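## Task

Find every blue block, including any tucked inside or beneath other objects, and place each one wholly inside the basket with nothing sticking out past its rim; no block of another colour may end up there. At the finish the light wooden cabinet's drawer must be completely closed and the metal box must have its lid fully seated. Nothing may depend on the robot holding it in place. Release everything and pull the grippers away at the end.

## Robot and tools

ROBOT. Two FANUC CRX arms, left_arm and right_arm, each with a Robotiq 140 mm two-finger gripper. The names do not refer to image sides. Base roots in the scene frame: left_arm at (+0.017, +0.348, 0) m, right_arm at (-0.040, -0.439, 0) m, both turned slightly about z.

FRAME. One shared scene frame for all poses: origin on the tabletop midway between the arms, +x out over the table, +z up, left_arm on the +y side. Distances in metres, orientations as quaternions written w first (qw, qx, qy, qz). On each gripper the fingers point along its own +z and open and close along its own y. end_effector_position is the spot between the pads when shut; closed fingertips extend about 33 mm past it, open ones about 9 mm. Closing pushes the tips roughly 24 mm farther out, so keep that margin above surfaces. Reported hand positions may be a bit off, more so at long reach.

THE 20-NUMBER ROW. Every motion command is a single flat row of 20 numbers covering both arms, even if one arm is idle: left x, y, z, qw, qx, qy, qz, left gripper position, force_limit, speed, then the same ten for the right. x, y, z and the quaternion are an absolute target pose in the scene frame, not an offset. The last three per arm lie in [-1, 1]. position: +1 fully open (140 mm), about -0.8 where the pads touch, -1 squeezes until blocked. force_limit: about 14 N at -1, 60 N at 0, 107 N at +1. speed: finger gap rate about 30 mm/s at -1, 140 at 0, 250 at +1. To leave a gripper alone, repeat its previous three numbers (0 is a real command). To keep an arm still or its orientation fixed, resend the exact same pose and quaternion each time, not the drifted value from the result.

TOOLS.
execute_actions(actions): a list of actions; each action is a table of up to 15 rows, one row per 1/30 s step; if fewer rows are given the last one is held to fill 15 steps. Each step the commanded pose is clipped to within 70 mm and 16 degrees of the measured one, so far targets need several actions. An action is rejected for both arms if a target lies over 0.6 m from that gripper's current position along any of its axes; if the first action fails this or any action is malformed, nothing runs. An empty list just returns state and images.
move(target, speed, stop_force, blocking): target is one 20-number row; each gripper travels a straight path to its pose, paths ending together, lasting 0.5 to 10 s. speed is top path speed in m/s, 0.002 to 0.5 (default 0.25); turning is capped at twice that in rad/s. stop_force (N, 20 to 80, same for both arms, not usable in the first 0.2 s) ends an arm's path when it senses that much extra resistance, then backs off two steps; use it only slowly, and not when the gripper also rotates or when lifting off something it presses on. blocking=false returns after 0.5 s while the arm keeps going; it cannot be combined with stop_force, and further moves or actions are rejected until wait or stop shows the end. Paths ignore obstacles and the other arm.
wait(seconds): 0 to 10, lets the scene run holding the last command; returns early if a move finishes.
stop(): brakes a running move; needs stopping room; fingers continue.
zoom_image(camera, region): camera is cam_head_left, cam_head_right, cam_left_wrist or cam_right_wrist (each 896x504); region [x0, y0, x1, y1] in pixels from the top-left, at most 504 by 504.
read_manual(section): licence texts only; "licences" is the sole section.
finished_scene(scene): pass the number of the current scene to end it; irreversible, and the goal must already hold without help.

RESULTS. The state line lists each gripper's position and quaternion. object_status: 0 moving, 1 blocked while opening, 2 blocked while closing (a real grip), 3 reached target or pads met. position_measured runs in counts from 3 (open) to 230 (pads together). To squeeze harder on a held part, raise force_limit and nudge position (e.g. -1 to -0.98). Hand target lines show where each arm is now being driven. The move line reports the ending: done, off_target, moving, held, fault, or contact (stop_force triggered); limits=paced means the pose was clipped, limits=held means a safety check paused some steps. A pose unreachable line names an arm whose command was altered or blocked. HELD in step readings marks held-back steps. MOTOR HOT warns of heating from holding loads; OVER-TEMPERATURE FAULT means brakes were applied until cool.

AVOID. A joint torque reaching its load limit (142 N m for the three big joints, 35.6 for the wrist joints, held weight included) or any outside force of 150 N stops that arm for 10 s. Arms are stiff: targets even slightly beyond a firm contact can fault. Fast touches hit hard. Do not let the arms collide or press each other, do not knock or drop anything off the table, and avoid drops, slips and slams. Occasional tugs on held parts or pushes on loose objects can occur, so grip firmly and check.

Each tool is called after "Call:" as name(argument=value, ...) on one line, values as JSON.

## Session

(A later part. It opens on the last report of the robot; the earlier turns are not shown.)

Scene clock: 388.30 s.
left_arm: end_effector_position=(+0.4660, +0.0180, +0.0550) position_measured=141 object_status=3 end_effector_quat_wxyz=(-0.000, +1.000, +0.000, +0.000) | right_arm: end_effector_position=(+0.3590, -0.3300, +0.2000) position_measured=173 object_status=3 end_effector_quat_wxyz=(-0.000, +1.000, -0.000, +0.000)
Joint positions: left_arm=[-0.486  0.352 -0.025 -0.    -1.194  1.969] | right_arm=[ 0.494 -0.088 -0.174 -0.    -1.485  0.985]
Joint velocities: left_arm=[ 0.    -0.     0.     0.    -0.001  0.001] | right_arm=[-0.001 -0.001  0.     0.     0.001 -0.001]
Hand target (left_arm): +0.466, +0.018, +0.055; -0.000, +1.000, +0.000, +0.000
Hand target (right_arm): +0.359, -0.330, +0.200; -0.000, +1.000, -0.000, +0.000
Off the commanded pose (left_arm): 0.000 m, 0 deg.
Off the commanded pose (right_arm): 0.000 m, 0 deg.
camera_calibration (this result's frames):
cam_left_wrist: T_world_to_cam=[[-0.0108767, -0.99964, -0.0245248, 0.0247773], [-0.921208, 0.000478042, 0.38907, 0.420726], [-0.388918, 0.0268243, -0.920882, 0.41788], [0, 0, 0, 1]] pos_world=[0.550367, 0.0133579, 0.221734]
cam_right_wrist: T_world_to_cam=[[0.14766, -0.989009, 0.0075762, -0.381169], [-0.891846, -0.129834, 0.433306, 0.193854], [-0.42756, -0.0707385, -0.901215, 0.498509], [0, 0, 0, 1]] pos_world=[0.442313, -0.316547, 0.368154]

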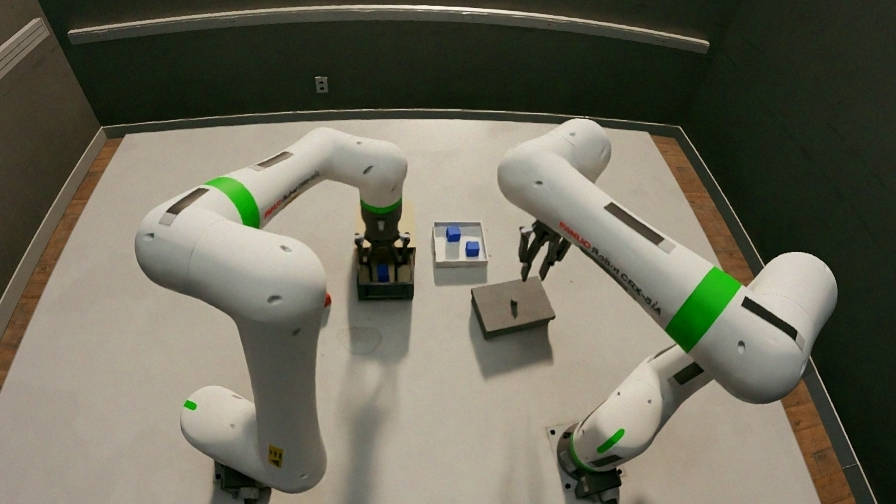

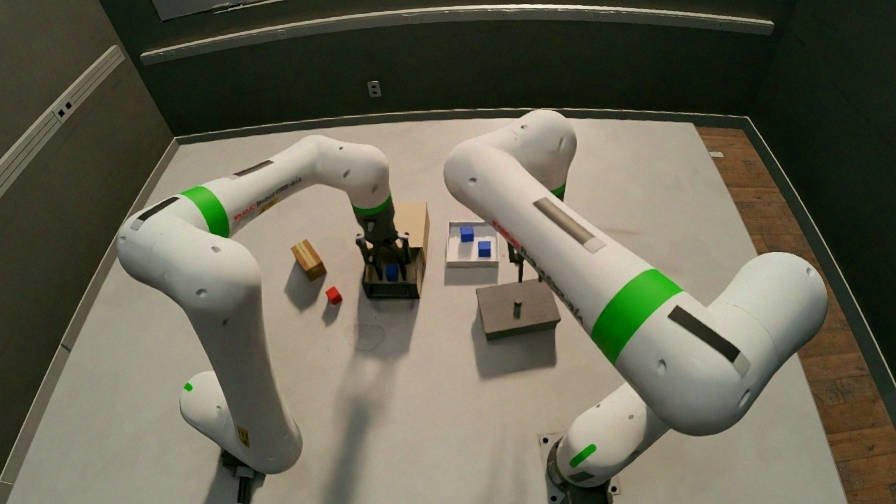

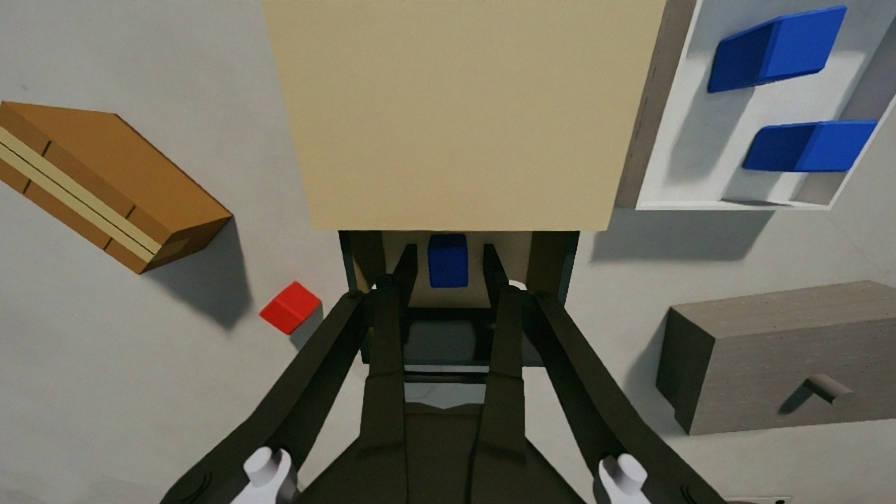

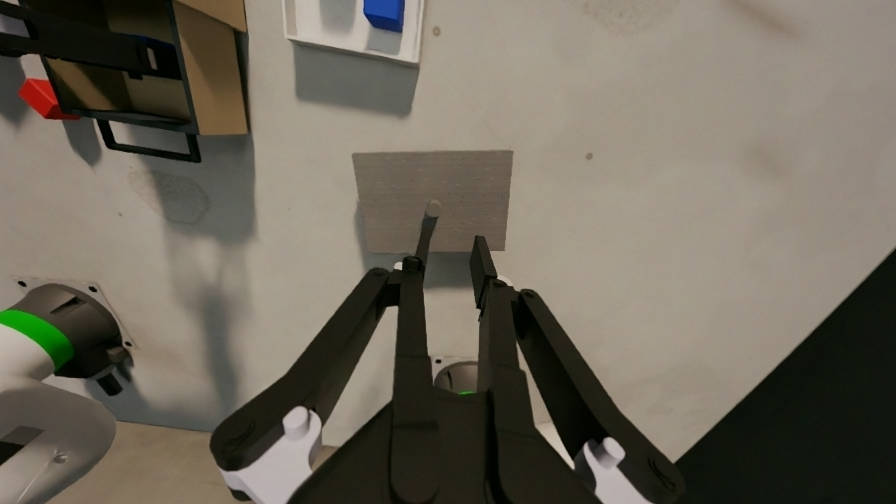

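Call:
move(target=[0.466,0.018,0.055,0,1,0,0,-1,0,0, 0.359,-0.33,0.2,0,1,0,0,-0.35,0.5,0])

Call:
move(target=[0.462,0.018,0.16,0,1,0,0,-1,0,0, 0.359,-0.33,0.2,0,1,0,0,-0.35,0.5,0], speed=0.15)

Scene clock: 395.70 s.
left_arm: end_effector_position=(+0.4660, +0.0180, +0.0550) position_measured=188 object_status=2 end_effector_quat_wxyz=(-0.000, +1.000, -0.000, -0.000) | right_arm: end_effector_position=(+0.3590, -0.3300, +0.2000) position_measured=173 object_status=3 end_effector_quat_wxyz=(-0.000, +1.000, -0.000, -0.000)
Joint positions: left_arm=[-0.486  0.352 -0.025 -0.    -1.194  1.969] | right_arm=[ 0.494 -0.088 -0.174 -0.    -1.485  0.985]
Joint velocities: left_arm=[-0.    -0.001  0.001 -0.    -0.001 -0.   ] | right_arm=[-0.001 -0.    -0.     0.     0.    -0.   ]
Hand target (left_arm): +0.466, +0.018, +0.055; -0.000, +1.000, -0.000, -0.000
Hand target (right_arm): +0.359, -0.330, +0.200; +0.000, +1.000, -0.000, +0.000
Off the commanded pose (left_arm): 0.000 m, 0 deg.
Off the commanded pose (right_arm): 0.000 m, 0 deg.
move: done
camera_calibration (this result's frames):
cam_left_wrist: T_world_to_cam=[[-0.0110066, -0.999639, -0.0245015, 0.0248304], [-0.92119, 0.000605504, 0.389112, 0.4207], [-0.388957, 0.0268533, -0.920864, 0.417868], [0, 0, 0, 1]] pos_world=[0.550351, 0.0133456, 0.221709]
cam_right_wrist: T_world_to_cam=[[0.14766, -0.989009, 0.00758151, -0.38117], [-0.891841, -0.129831, 0.433316, 0.193853], [-0.427569, -0.0707449, -0.90121, 0.498505], [0, 0, 0, 1]] pos_world=[0.442315, -0.316546, 0.368148]

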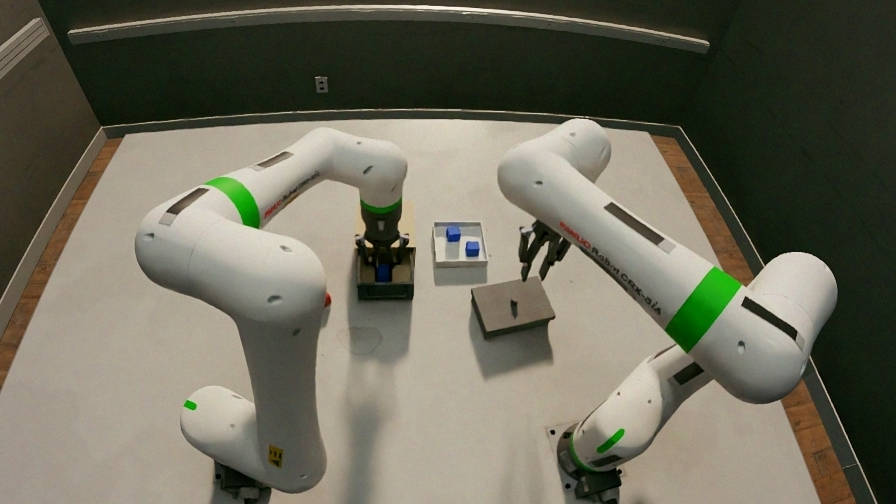

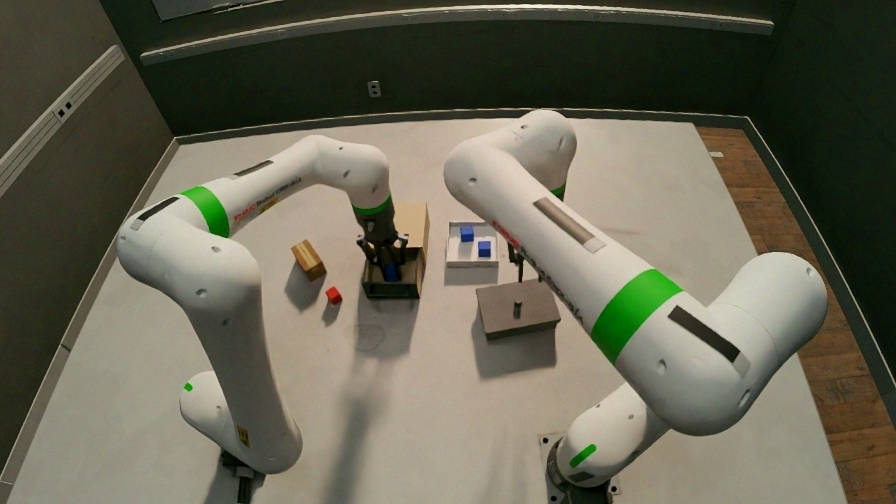

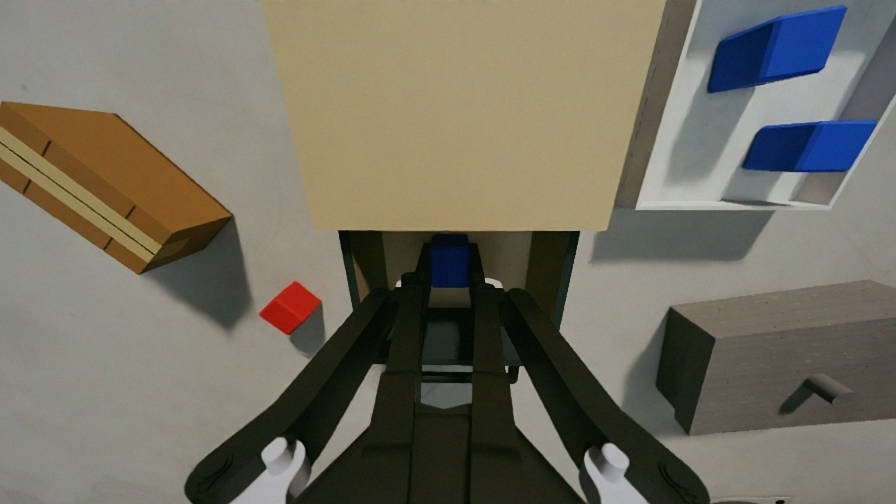

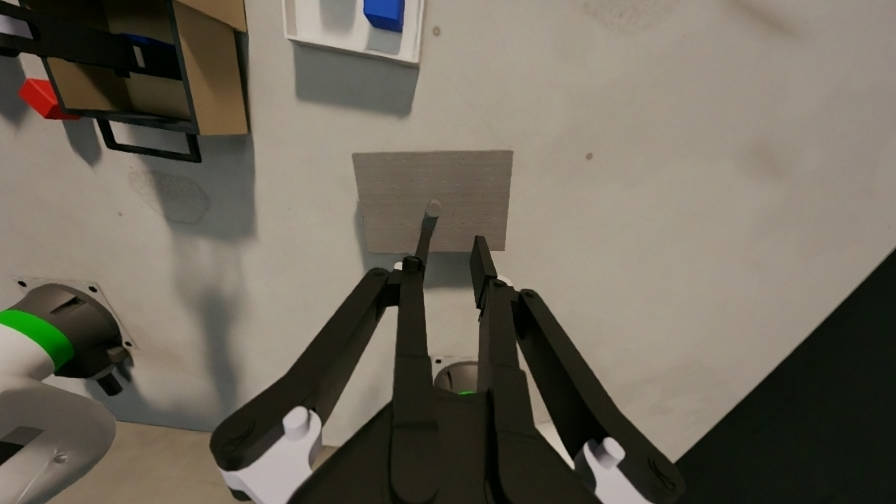

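Scene clock: 396.73 s.
left_arm: end_effector_position=(+0.4619, +0.0179, +0.1601) position_measured=188 object_status=2 end_effector_quat_wxyz=(+0.000, +1.000, -0.000, -0.000) | right_arm: end_effector_position=(+0.3590, -0.3300, +0.2000) position_measured=173 object_status=3 end_effector_quat_wxyz=(-0.000, +1.000, +0.000, -0.000)
Joint positions: left_arm=[-0.489  0.278  0.131  0.    -1.424  1.971] | right_arm=[ 0.494 -0.088 -0.174 -0.    -1.485  0.985]
Joint velocities: left_arm=[-0.     0.     0.001  0.     0.001  0.   ] | right_arm=[-0.    -0.001 -0.001 -0.    -0.001 -0.   ]
Hand target (left_arm): +0.462, +0.018, +0.160; +0.000, +1.000, -0.000, -0.000
Hand target (right_arm): +0.359, -0.330, +0.200; -0.000, +1.000, +0.000, -0.000
Off the commanded pose (left_arm): 0.000 m, 0 deg.
Off the commanded pose (right_arm): 0.000 m, 0 deg.
move: done
camera_calibration (this result's frames):
cam_left_wrist: T_world_to_cam=[[-0.011248, -0.999646, -0.0241104, 0.0273009], [-0.92117, 0.00097881, 0.38916, 0.376025], [-0.388999, 0.026587, -0.920854, 0.513074], [0, 0, 0, 1]] pos_world=[0.546275, 0.0132821, 0.326791]
cam_right_wrist: T_world_to_cam=[[0.14766, -0.989009, 0.00758144, -0.38117], [-0.891841, -0.129831, 0.433316, 0.193853], [-0.427569, -0.0707448, -0.90121, 0.498505], [0, 0, 0, 1]] pos_world=[0.442315, -0.316546, 0.368148]

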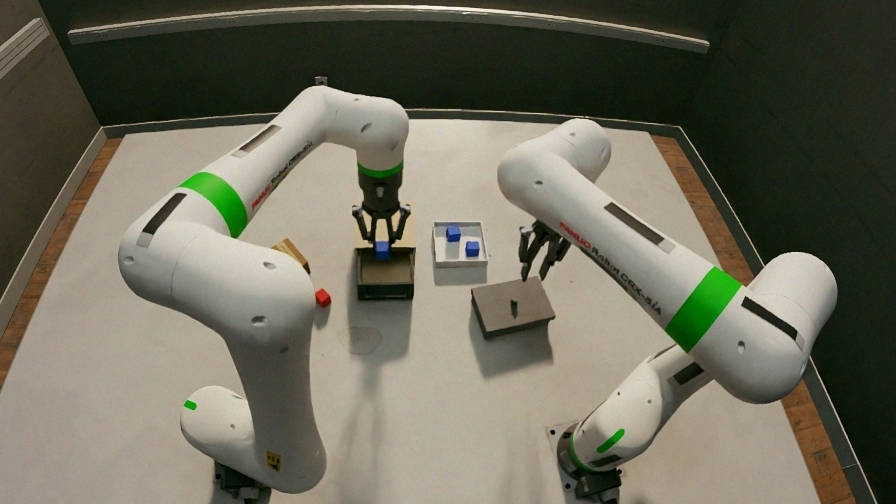

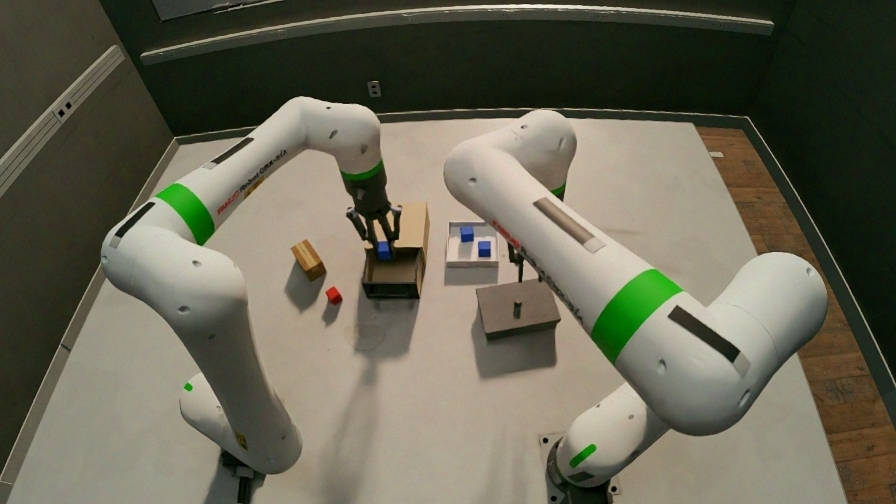

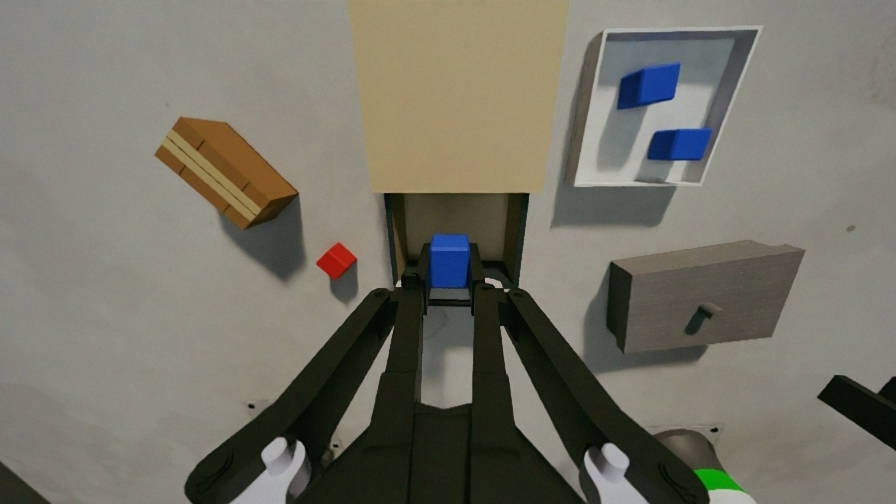

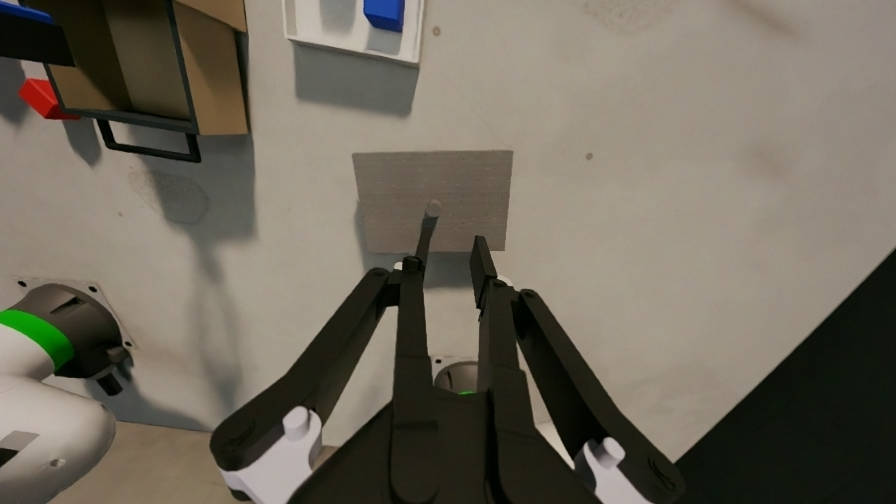

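Call:
move(target=[0.54,-0.175,0.16,0,1,0,0,-1,0,0, 0.359,-0.33,0.2,0,1,0,0,-0.35,0.5,0], speed=0.2)

Scene clock: 404.03 s.
left_arm: end_effector_position=(+0.5404, -0.1746, +0.1601) position_measured=188 object_status=2 end_effector_quat_wxyz=(-0.000, +1.000, -0.000, +0.000) | right_arm: end_effector_position=(+0.3590, -0.3300, +0.2000) position_measured=173 object_status=3 end_effector_quat_wxyz=(-0.000, +1.000, +0.000, -0.000)
Joint positions: left_arm=[-0.696  0.824  0.948 -0.    -1.695  2.178] | right_arm=[ 0.494 -0.088 -0.174 -0.    -1.485  0.985]
Joint velocities: left_arm=[-0.     0.004  0.005 -0.    -0.004  0.   ] | right_arm=[-0.     0.003  0.    -0.    -0.001 -0.001]
Hand target (left_arm): +0.540, -0.175, +0.160; -0.000, +1.000, -0.000, +0.000
Hand target (right_arm): +0.359, -0.330, +0.200; -0.000, +1.000, +0.000, -0.000
Off the commanded pose (left_arm): 0.001 m, 0 deg.
Off the commanded pose (right_arm): 0.000 m, 0 deg.
move: done
camera_calibration (this result's frames):
cam_left_wrist: T_world_to_cam=[[-0.0113313, -0.999623, -0.0250075, -0.164041], [-0.921234, 0.000710957, 0.389008, 0.448476], [-0.388843, 0.0274458, -0.920895, 0.54883], [0, 0, 0, 1]] pos_world=[0.624701, -0.179361, 0.326852]
cam_right_wrist: T_world_to_cam=[[0.14766, -0.989009, 0.00758151, -0.38117], [-0.891841, -0.129831, 0.433316, 0.193853], [-0.427569, -0.0707449, -0.90121, 0.498505], [0, 0, 0, 1]] pos_world=[0.442315, -0.316546, 0.368148]

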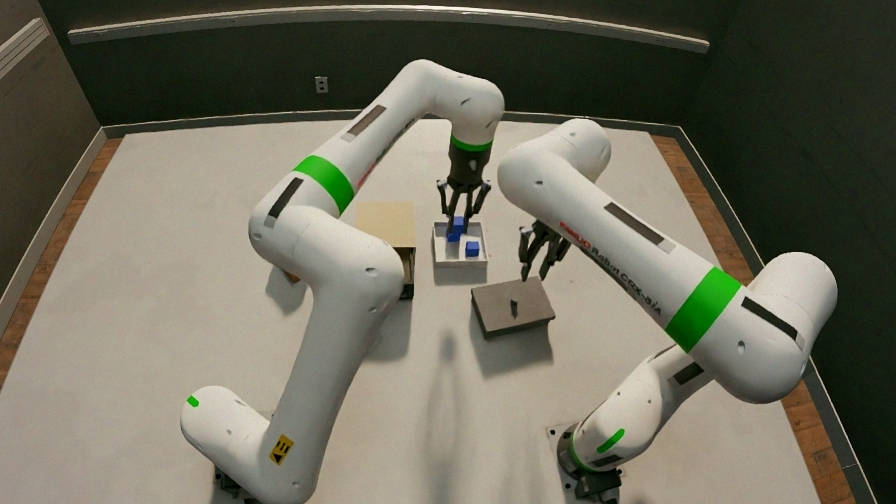

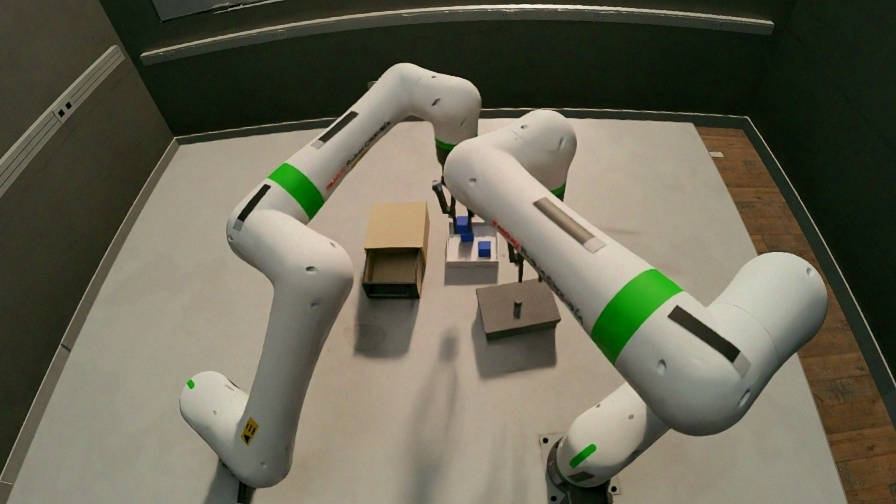

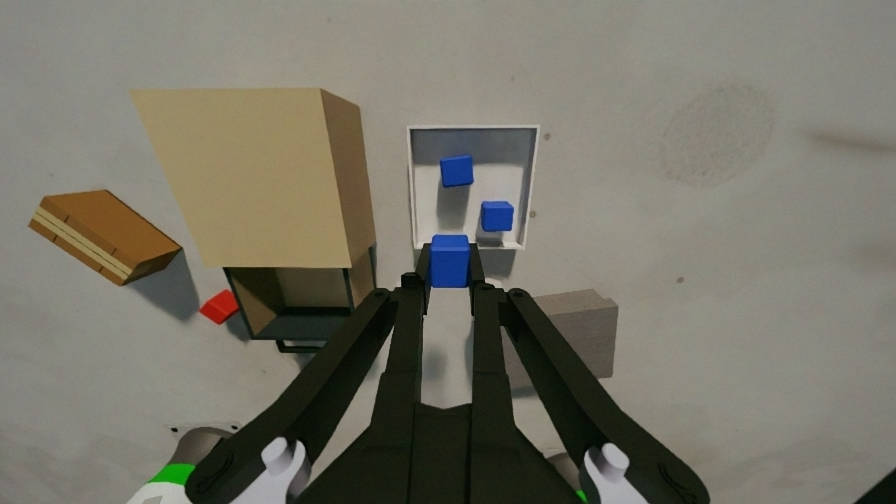

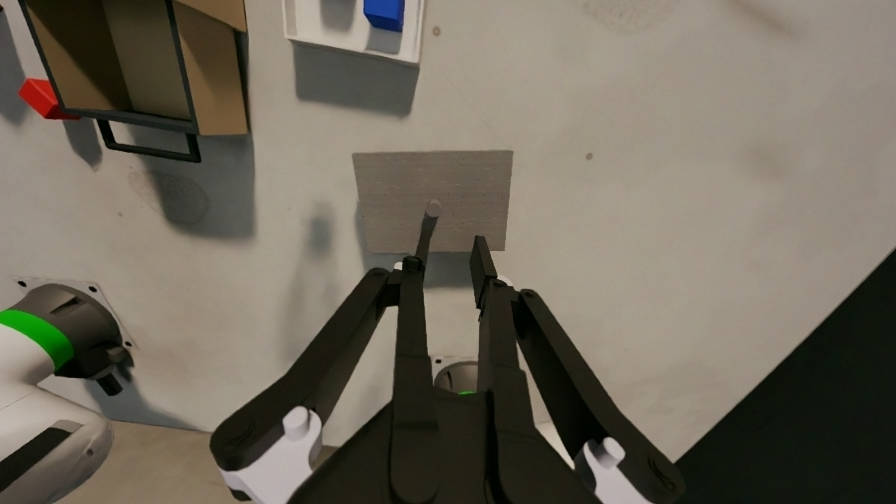

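Call:
move(target=[0.54,-0.175,0.066,0,1,0,0,-1,0,0, 0.359,-0.33,0.2,0,1,0,0,-0.35,0.5,0], speed=0.1)

Call:
move(target=[0.54,-0.175,0.066,0,1,0,0,-0.3,0,-0.3, 0.359,-0.33,0.2,0,1,0,0,-0.35,0.5,0])

Call:
move(target=[0.54,-0.175,0.16,0,1,0,0,-0.3,0,-0.3, 0.359,-0.33,0.2,0,1,0,0,-0.35,0.5,0], speed=0.15)

Scene clock: 414.17 s.
left_arm: end_effector_position=(+0.5400, -0.1751, +0.0660) position_measured=188 object_status=2 end_effector_quat_wxyz=(+0.000, +1.000, +0.000, -0.000) | right_arm: end_effector_position=(+0.3590, -0.3300, +0.2000) position_measured=173 object_status=3 end_effector_quat_wxyz=(-0.000, +1.000, -0.000, -0.000)
Joint positions: left_arm=[-0.697  0.82   0.721  0.    -1.472  2.18 ] | right_arm=[ 0.494 -0.088 -0.174 -0.    -1.485  0.985]
Joint velocities: left_arm=[-0.    -0.    -0.001  0.    -0.     0.001] | right_arm=[-0.    -0.001  0.     0.     0.    -0.   ]
Hand target (left_arm): +0.540, -0.175, +0.066; +0.000, +1.000, +0.000, -0.000
Hand target (right_arm): +0.359, -0.330, +0.200; +0.000, +1.000, +0.000, -0.000
Off the commanded pose (left_arm): 0.000 m, 0 deg.
Off the commanded pose (right_arm): 0.000 m, 0 deg.
move: done
camera_calibration (this result's frames):
cam_left_wrist: T_world_to_cam=[[-0.0106915, -0.999644, -0.024462, -0.167238], [-0.921179, 0.000329799, 0.389139, 0.484654], [-0.388992, 0.0266944, -0.920854, 0.461964], [0, 0, 0, 1]] pos_world=[0.624365, -0.17967, 0.232712]
cam_right_wrist: T_world_to_cam=[[0.14766, -0.989009, 0.00758159, -0.38117], [-0.891842, -0.129831, 0.433316, 0.193853], [-0.427569, -0.0707449, -0.90121, 0.498505], [0, 0, 0, 1]] pos_world=[0.442315, -0.316546, 0.368148]

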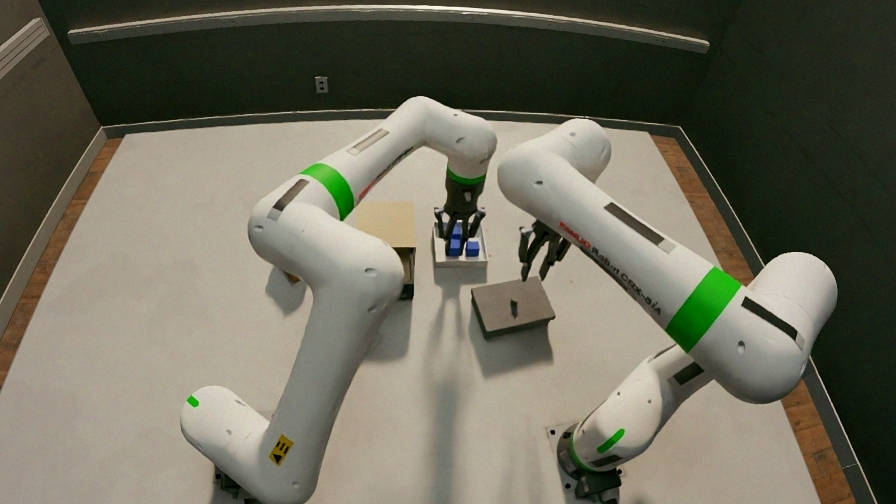

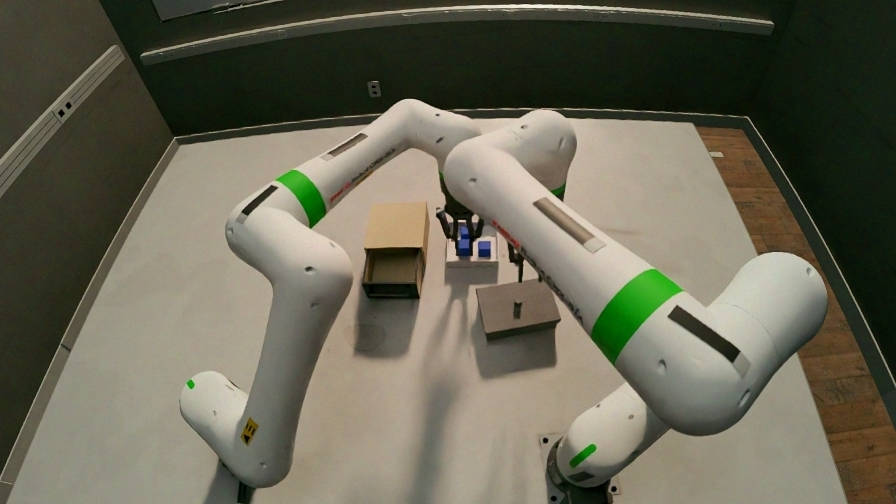

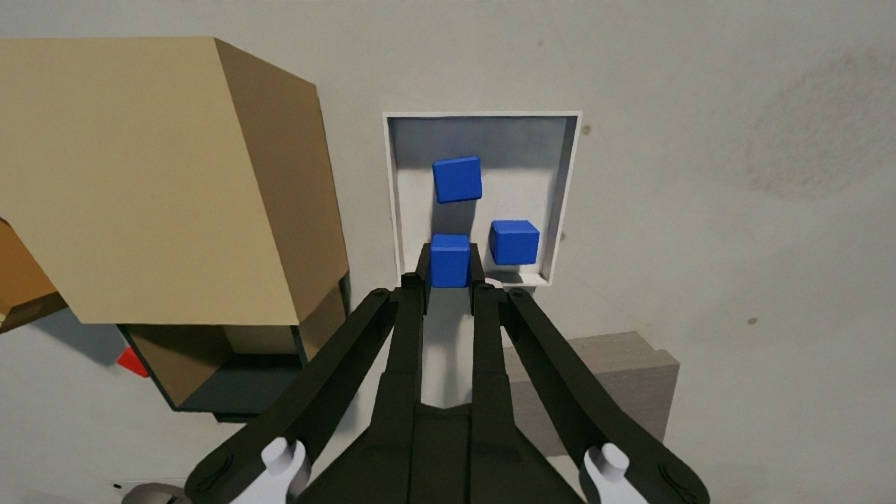

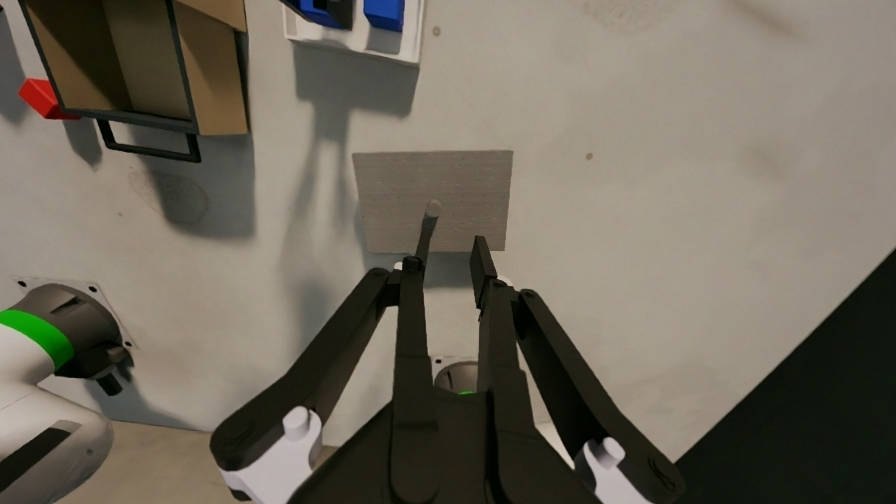

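Scene clock: 414.87 s.
left_arm: end_effector_position=(+0.5400, -0.1750, +0.0659) position_measured=167 object_status=3 end_effector_quat_wxyz=(-0.000, +1.000, +0.000, -0.000) | right_arm: end_effector_position=(+0.3590, -0.3300, +0.2000) position_measured=173 object_status=3 end_effector_quat_wxyz=(-0.000, +1.000, -0.000, -0.000)
Joint positions: left_arm=[-0.697  0.82   0.721  0.    -1.472  2.179] | right_arm=[ 0.494 -0.088 -0.174 -0.    -1.485  0.985]
Joint velocities: left_arm=[ 0.001 -0.001 -0.001  0.001  0.    -0.   ] | right_arm=[-0.    -0.    -0.001  0.     0.001  0.001]
Hand target (left_arm): +0.540, -0.175, +0.066; -0.000, +1.000, +0.000, -0.000
Hand target (right_arm): +0.359, -0.330, +0.200; -0.000, +1.000, +0.000, -0.000
Off the commanded pose (left_arm): 0.000 m, 0 deg.
Off the commanded pose (right_arm): 0.000 m, 0 deg.
move: done
camera_calibration (this result's frames):
cam_left_wrist: T_world_to_cam=[[-0.0109723, -0.999639, -0.02453, -0.167054], [-0.92114, 0.000559391, 0.38923, 0.484664], [-0.389076, 0.0268663, -0.920814, 0.461933], [0, 0, 0, 1]] pos_world=[0.624338, -0.179675, 0.232611]
cam_right_wrist: T_world_to_cam=[[0.14766, -0.989009, 0.00758148, -0.38117], [-0.891842, -0.129831, 0.433316, 0.193853], [-0.427569, -0.0707448, -0.90121, 0.498505], [0, 0, 0, 1]] pos_world=[0.442315, -0.316546, 0.368148]

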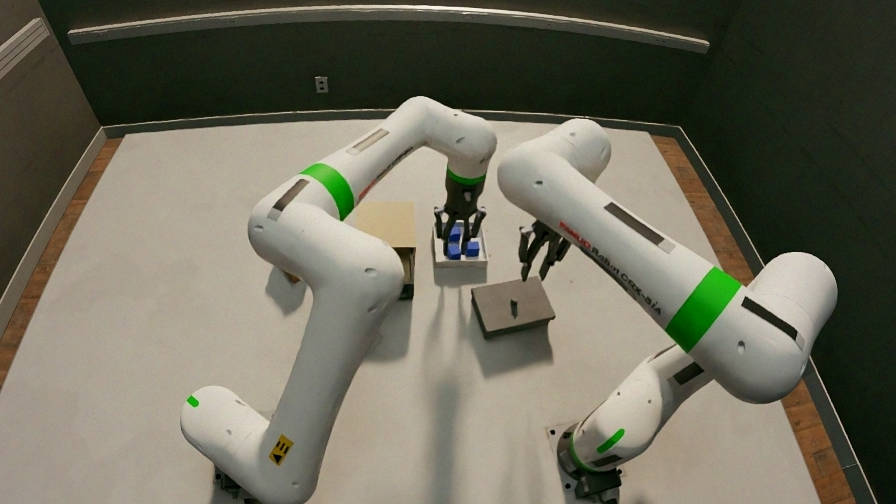

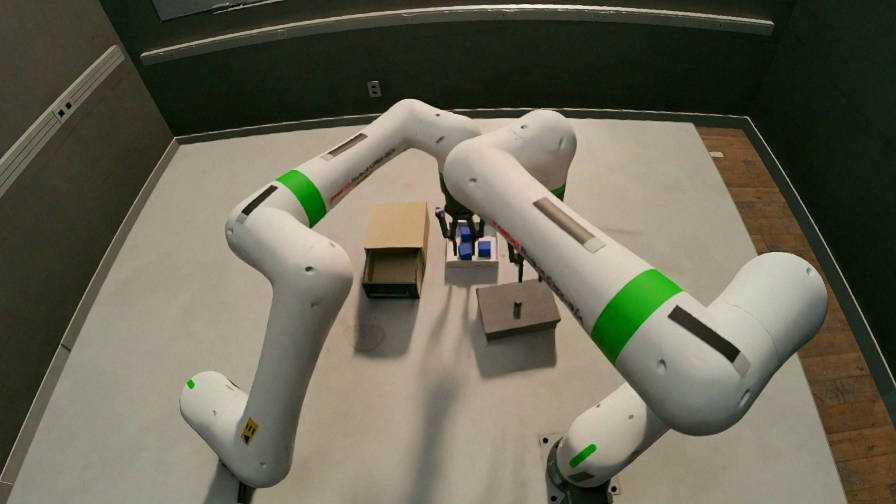

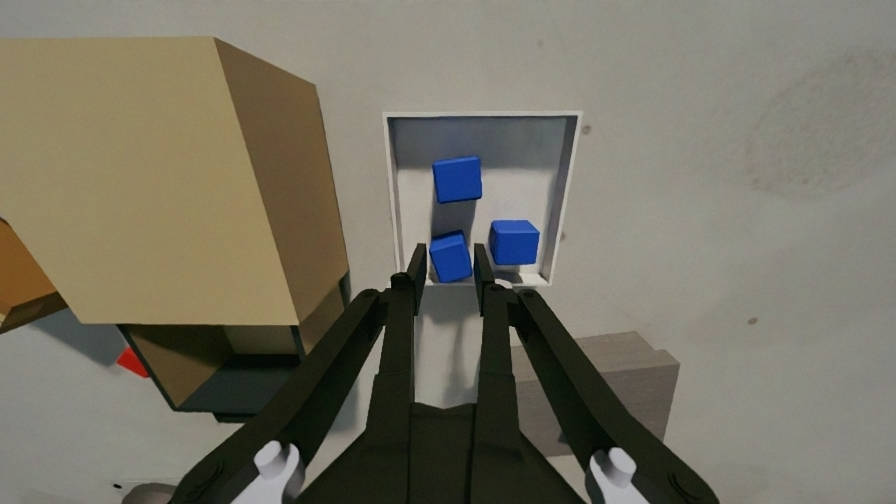

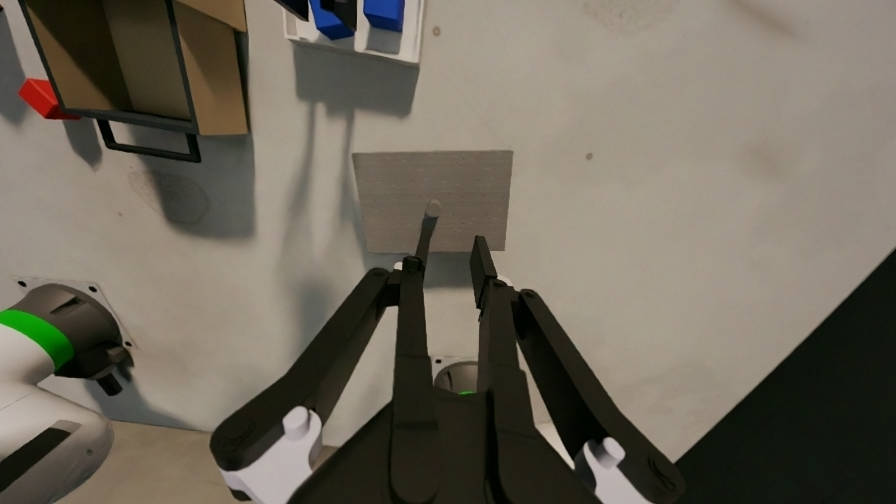

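Scene clock: 415.87 s.
left_arm: end_effector_position=(+0.5400, -0.1749, +0.1600) position_measured=167 object_status=3 end_effector_quat_wxyz=(+0.000, +1.000, -0.000, -0.000) | right_arm: end_effector_position=(+0.3590, -0.3300, +0.2000) position_measured=173 object_status=3 end_effector_quat_wxyz=(-0.000, +1.000, -0.000, -0.000)
Joint positions: left_arm=[-0.696  0.824  0.947  0.    -1.694  2.179] | right_arm=[ 0.494 -0.088 -0.174 -0.    -1.485  0.985]
Joint velocities: left_arm=[ 0.     0.001  0.002 -0.002 -0.003  0.001] | right_arm=[-0.    -0.    -0.     0.     0.001  0.001]
Hand target (left_arm): +0.540, -0.175, +0.160; +0.000, +1.000, -0.000, +0.000
Hand target (right_arm): +0.359, -0.330, +0.200; -0.000, +1.000, +0.000, -0.000
Off the commanded pose (left_arm): 0.000 m, 0 deg.
Off the commanded pose (right_arm): 0.000 m, 0 deg.
move: done
camera_calibration (this result's frames):
cam_left_wrist: T_world_to_cam=[[-0.0113424, -0.999637, -0.0244444, -0.164476], [-0.92117, 0.000935836, 0.38916, 0.44818], [-0.388996, 0.0269315, -0.920846, 0.54855], [0, 0, 0, 1]] pos_world=[0.624369, -0.179609, 0.326695]
cam_right_wrist: T_world_to_cam=[[0.14766, -0.989009, 0.00758164, -0.38117], [-0.891842, -0.129831, 0.433316, 0.193853], [-0.427569, -0.070745, -0.90121, 0.498505], [0, 0, 0, 1]] pos_world=[0.442315, -0.316546, 0.368148]

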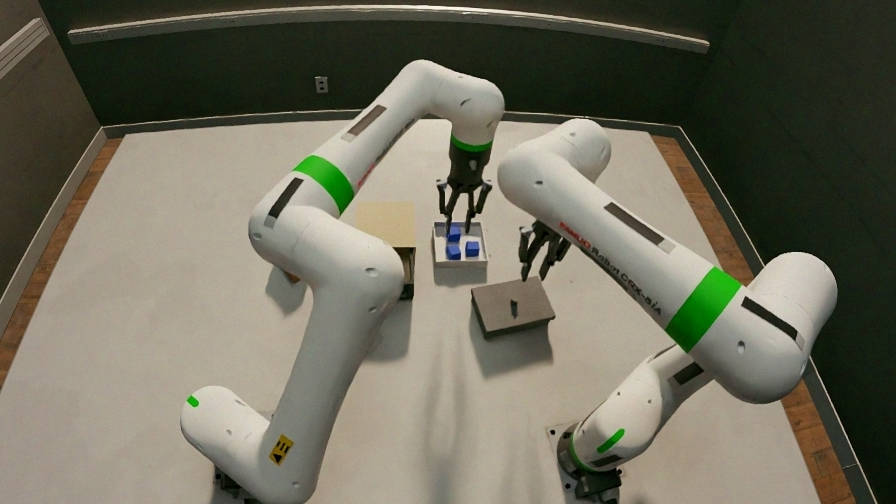

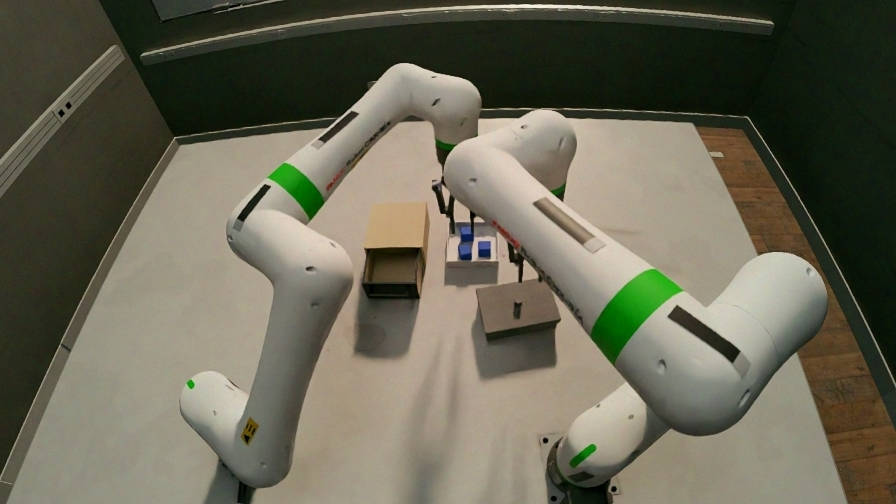

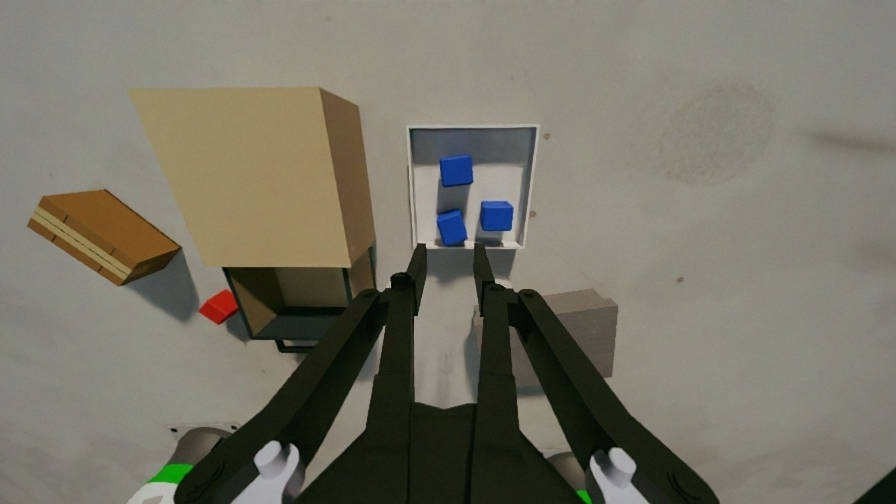

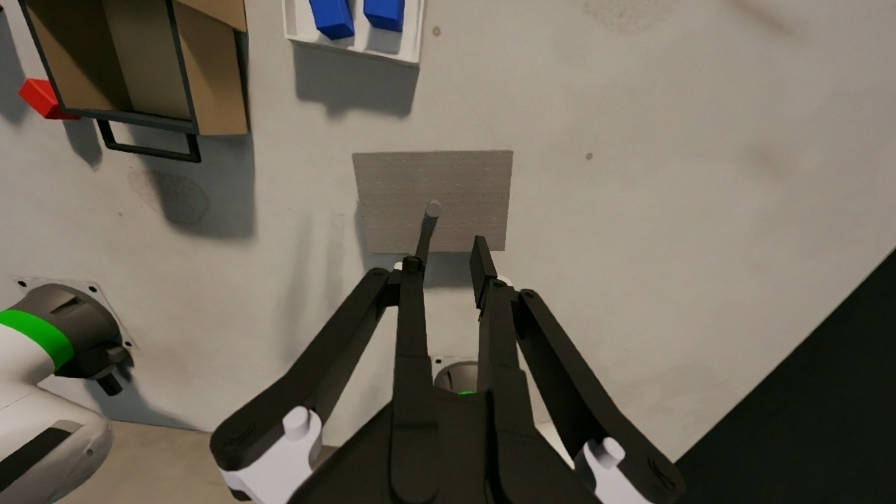

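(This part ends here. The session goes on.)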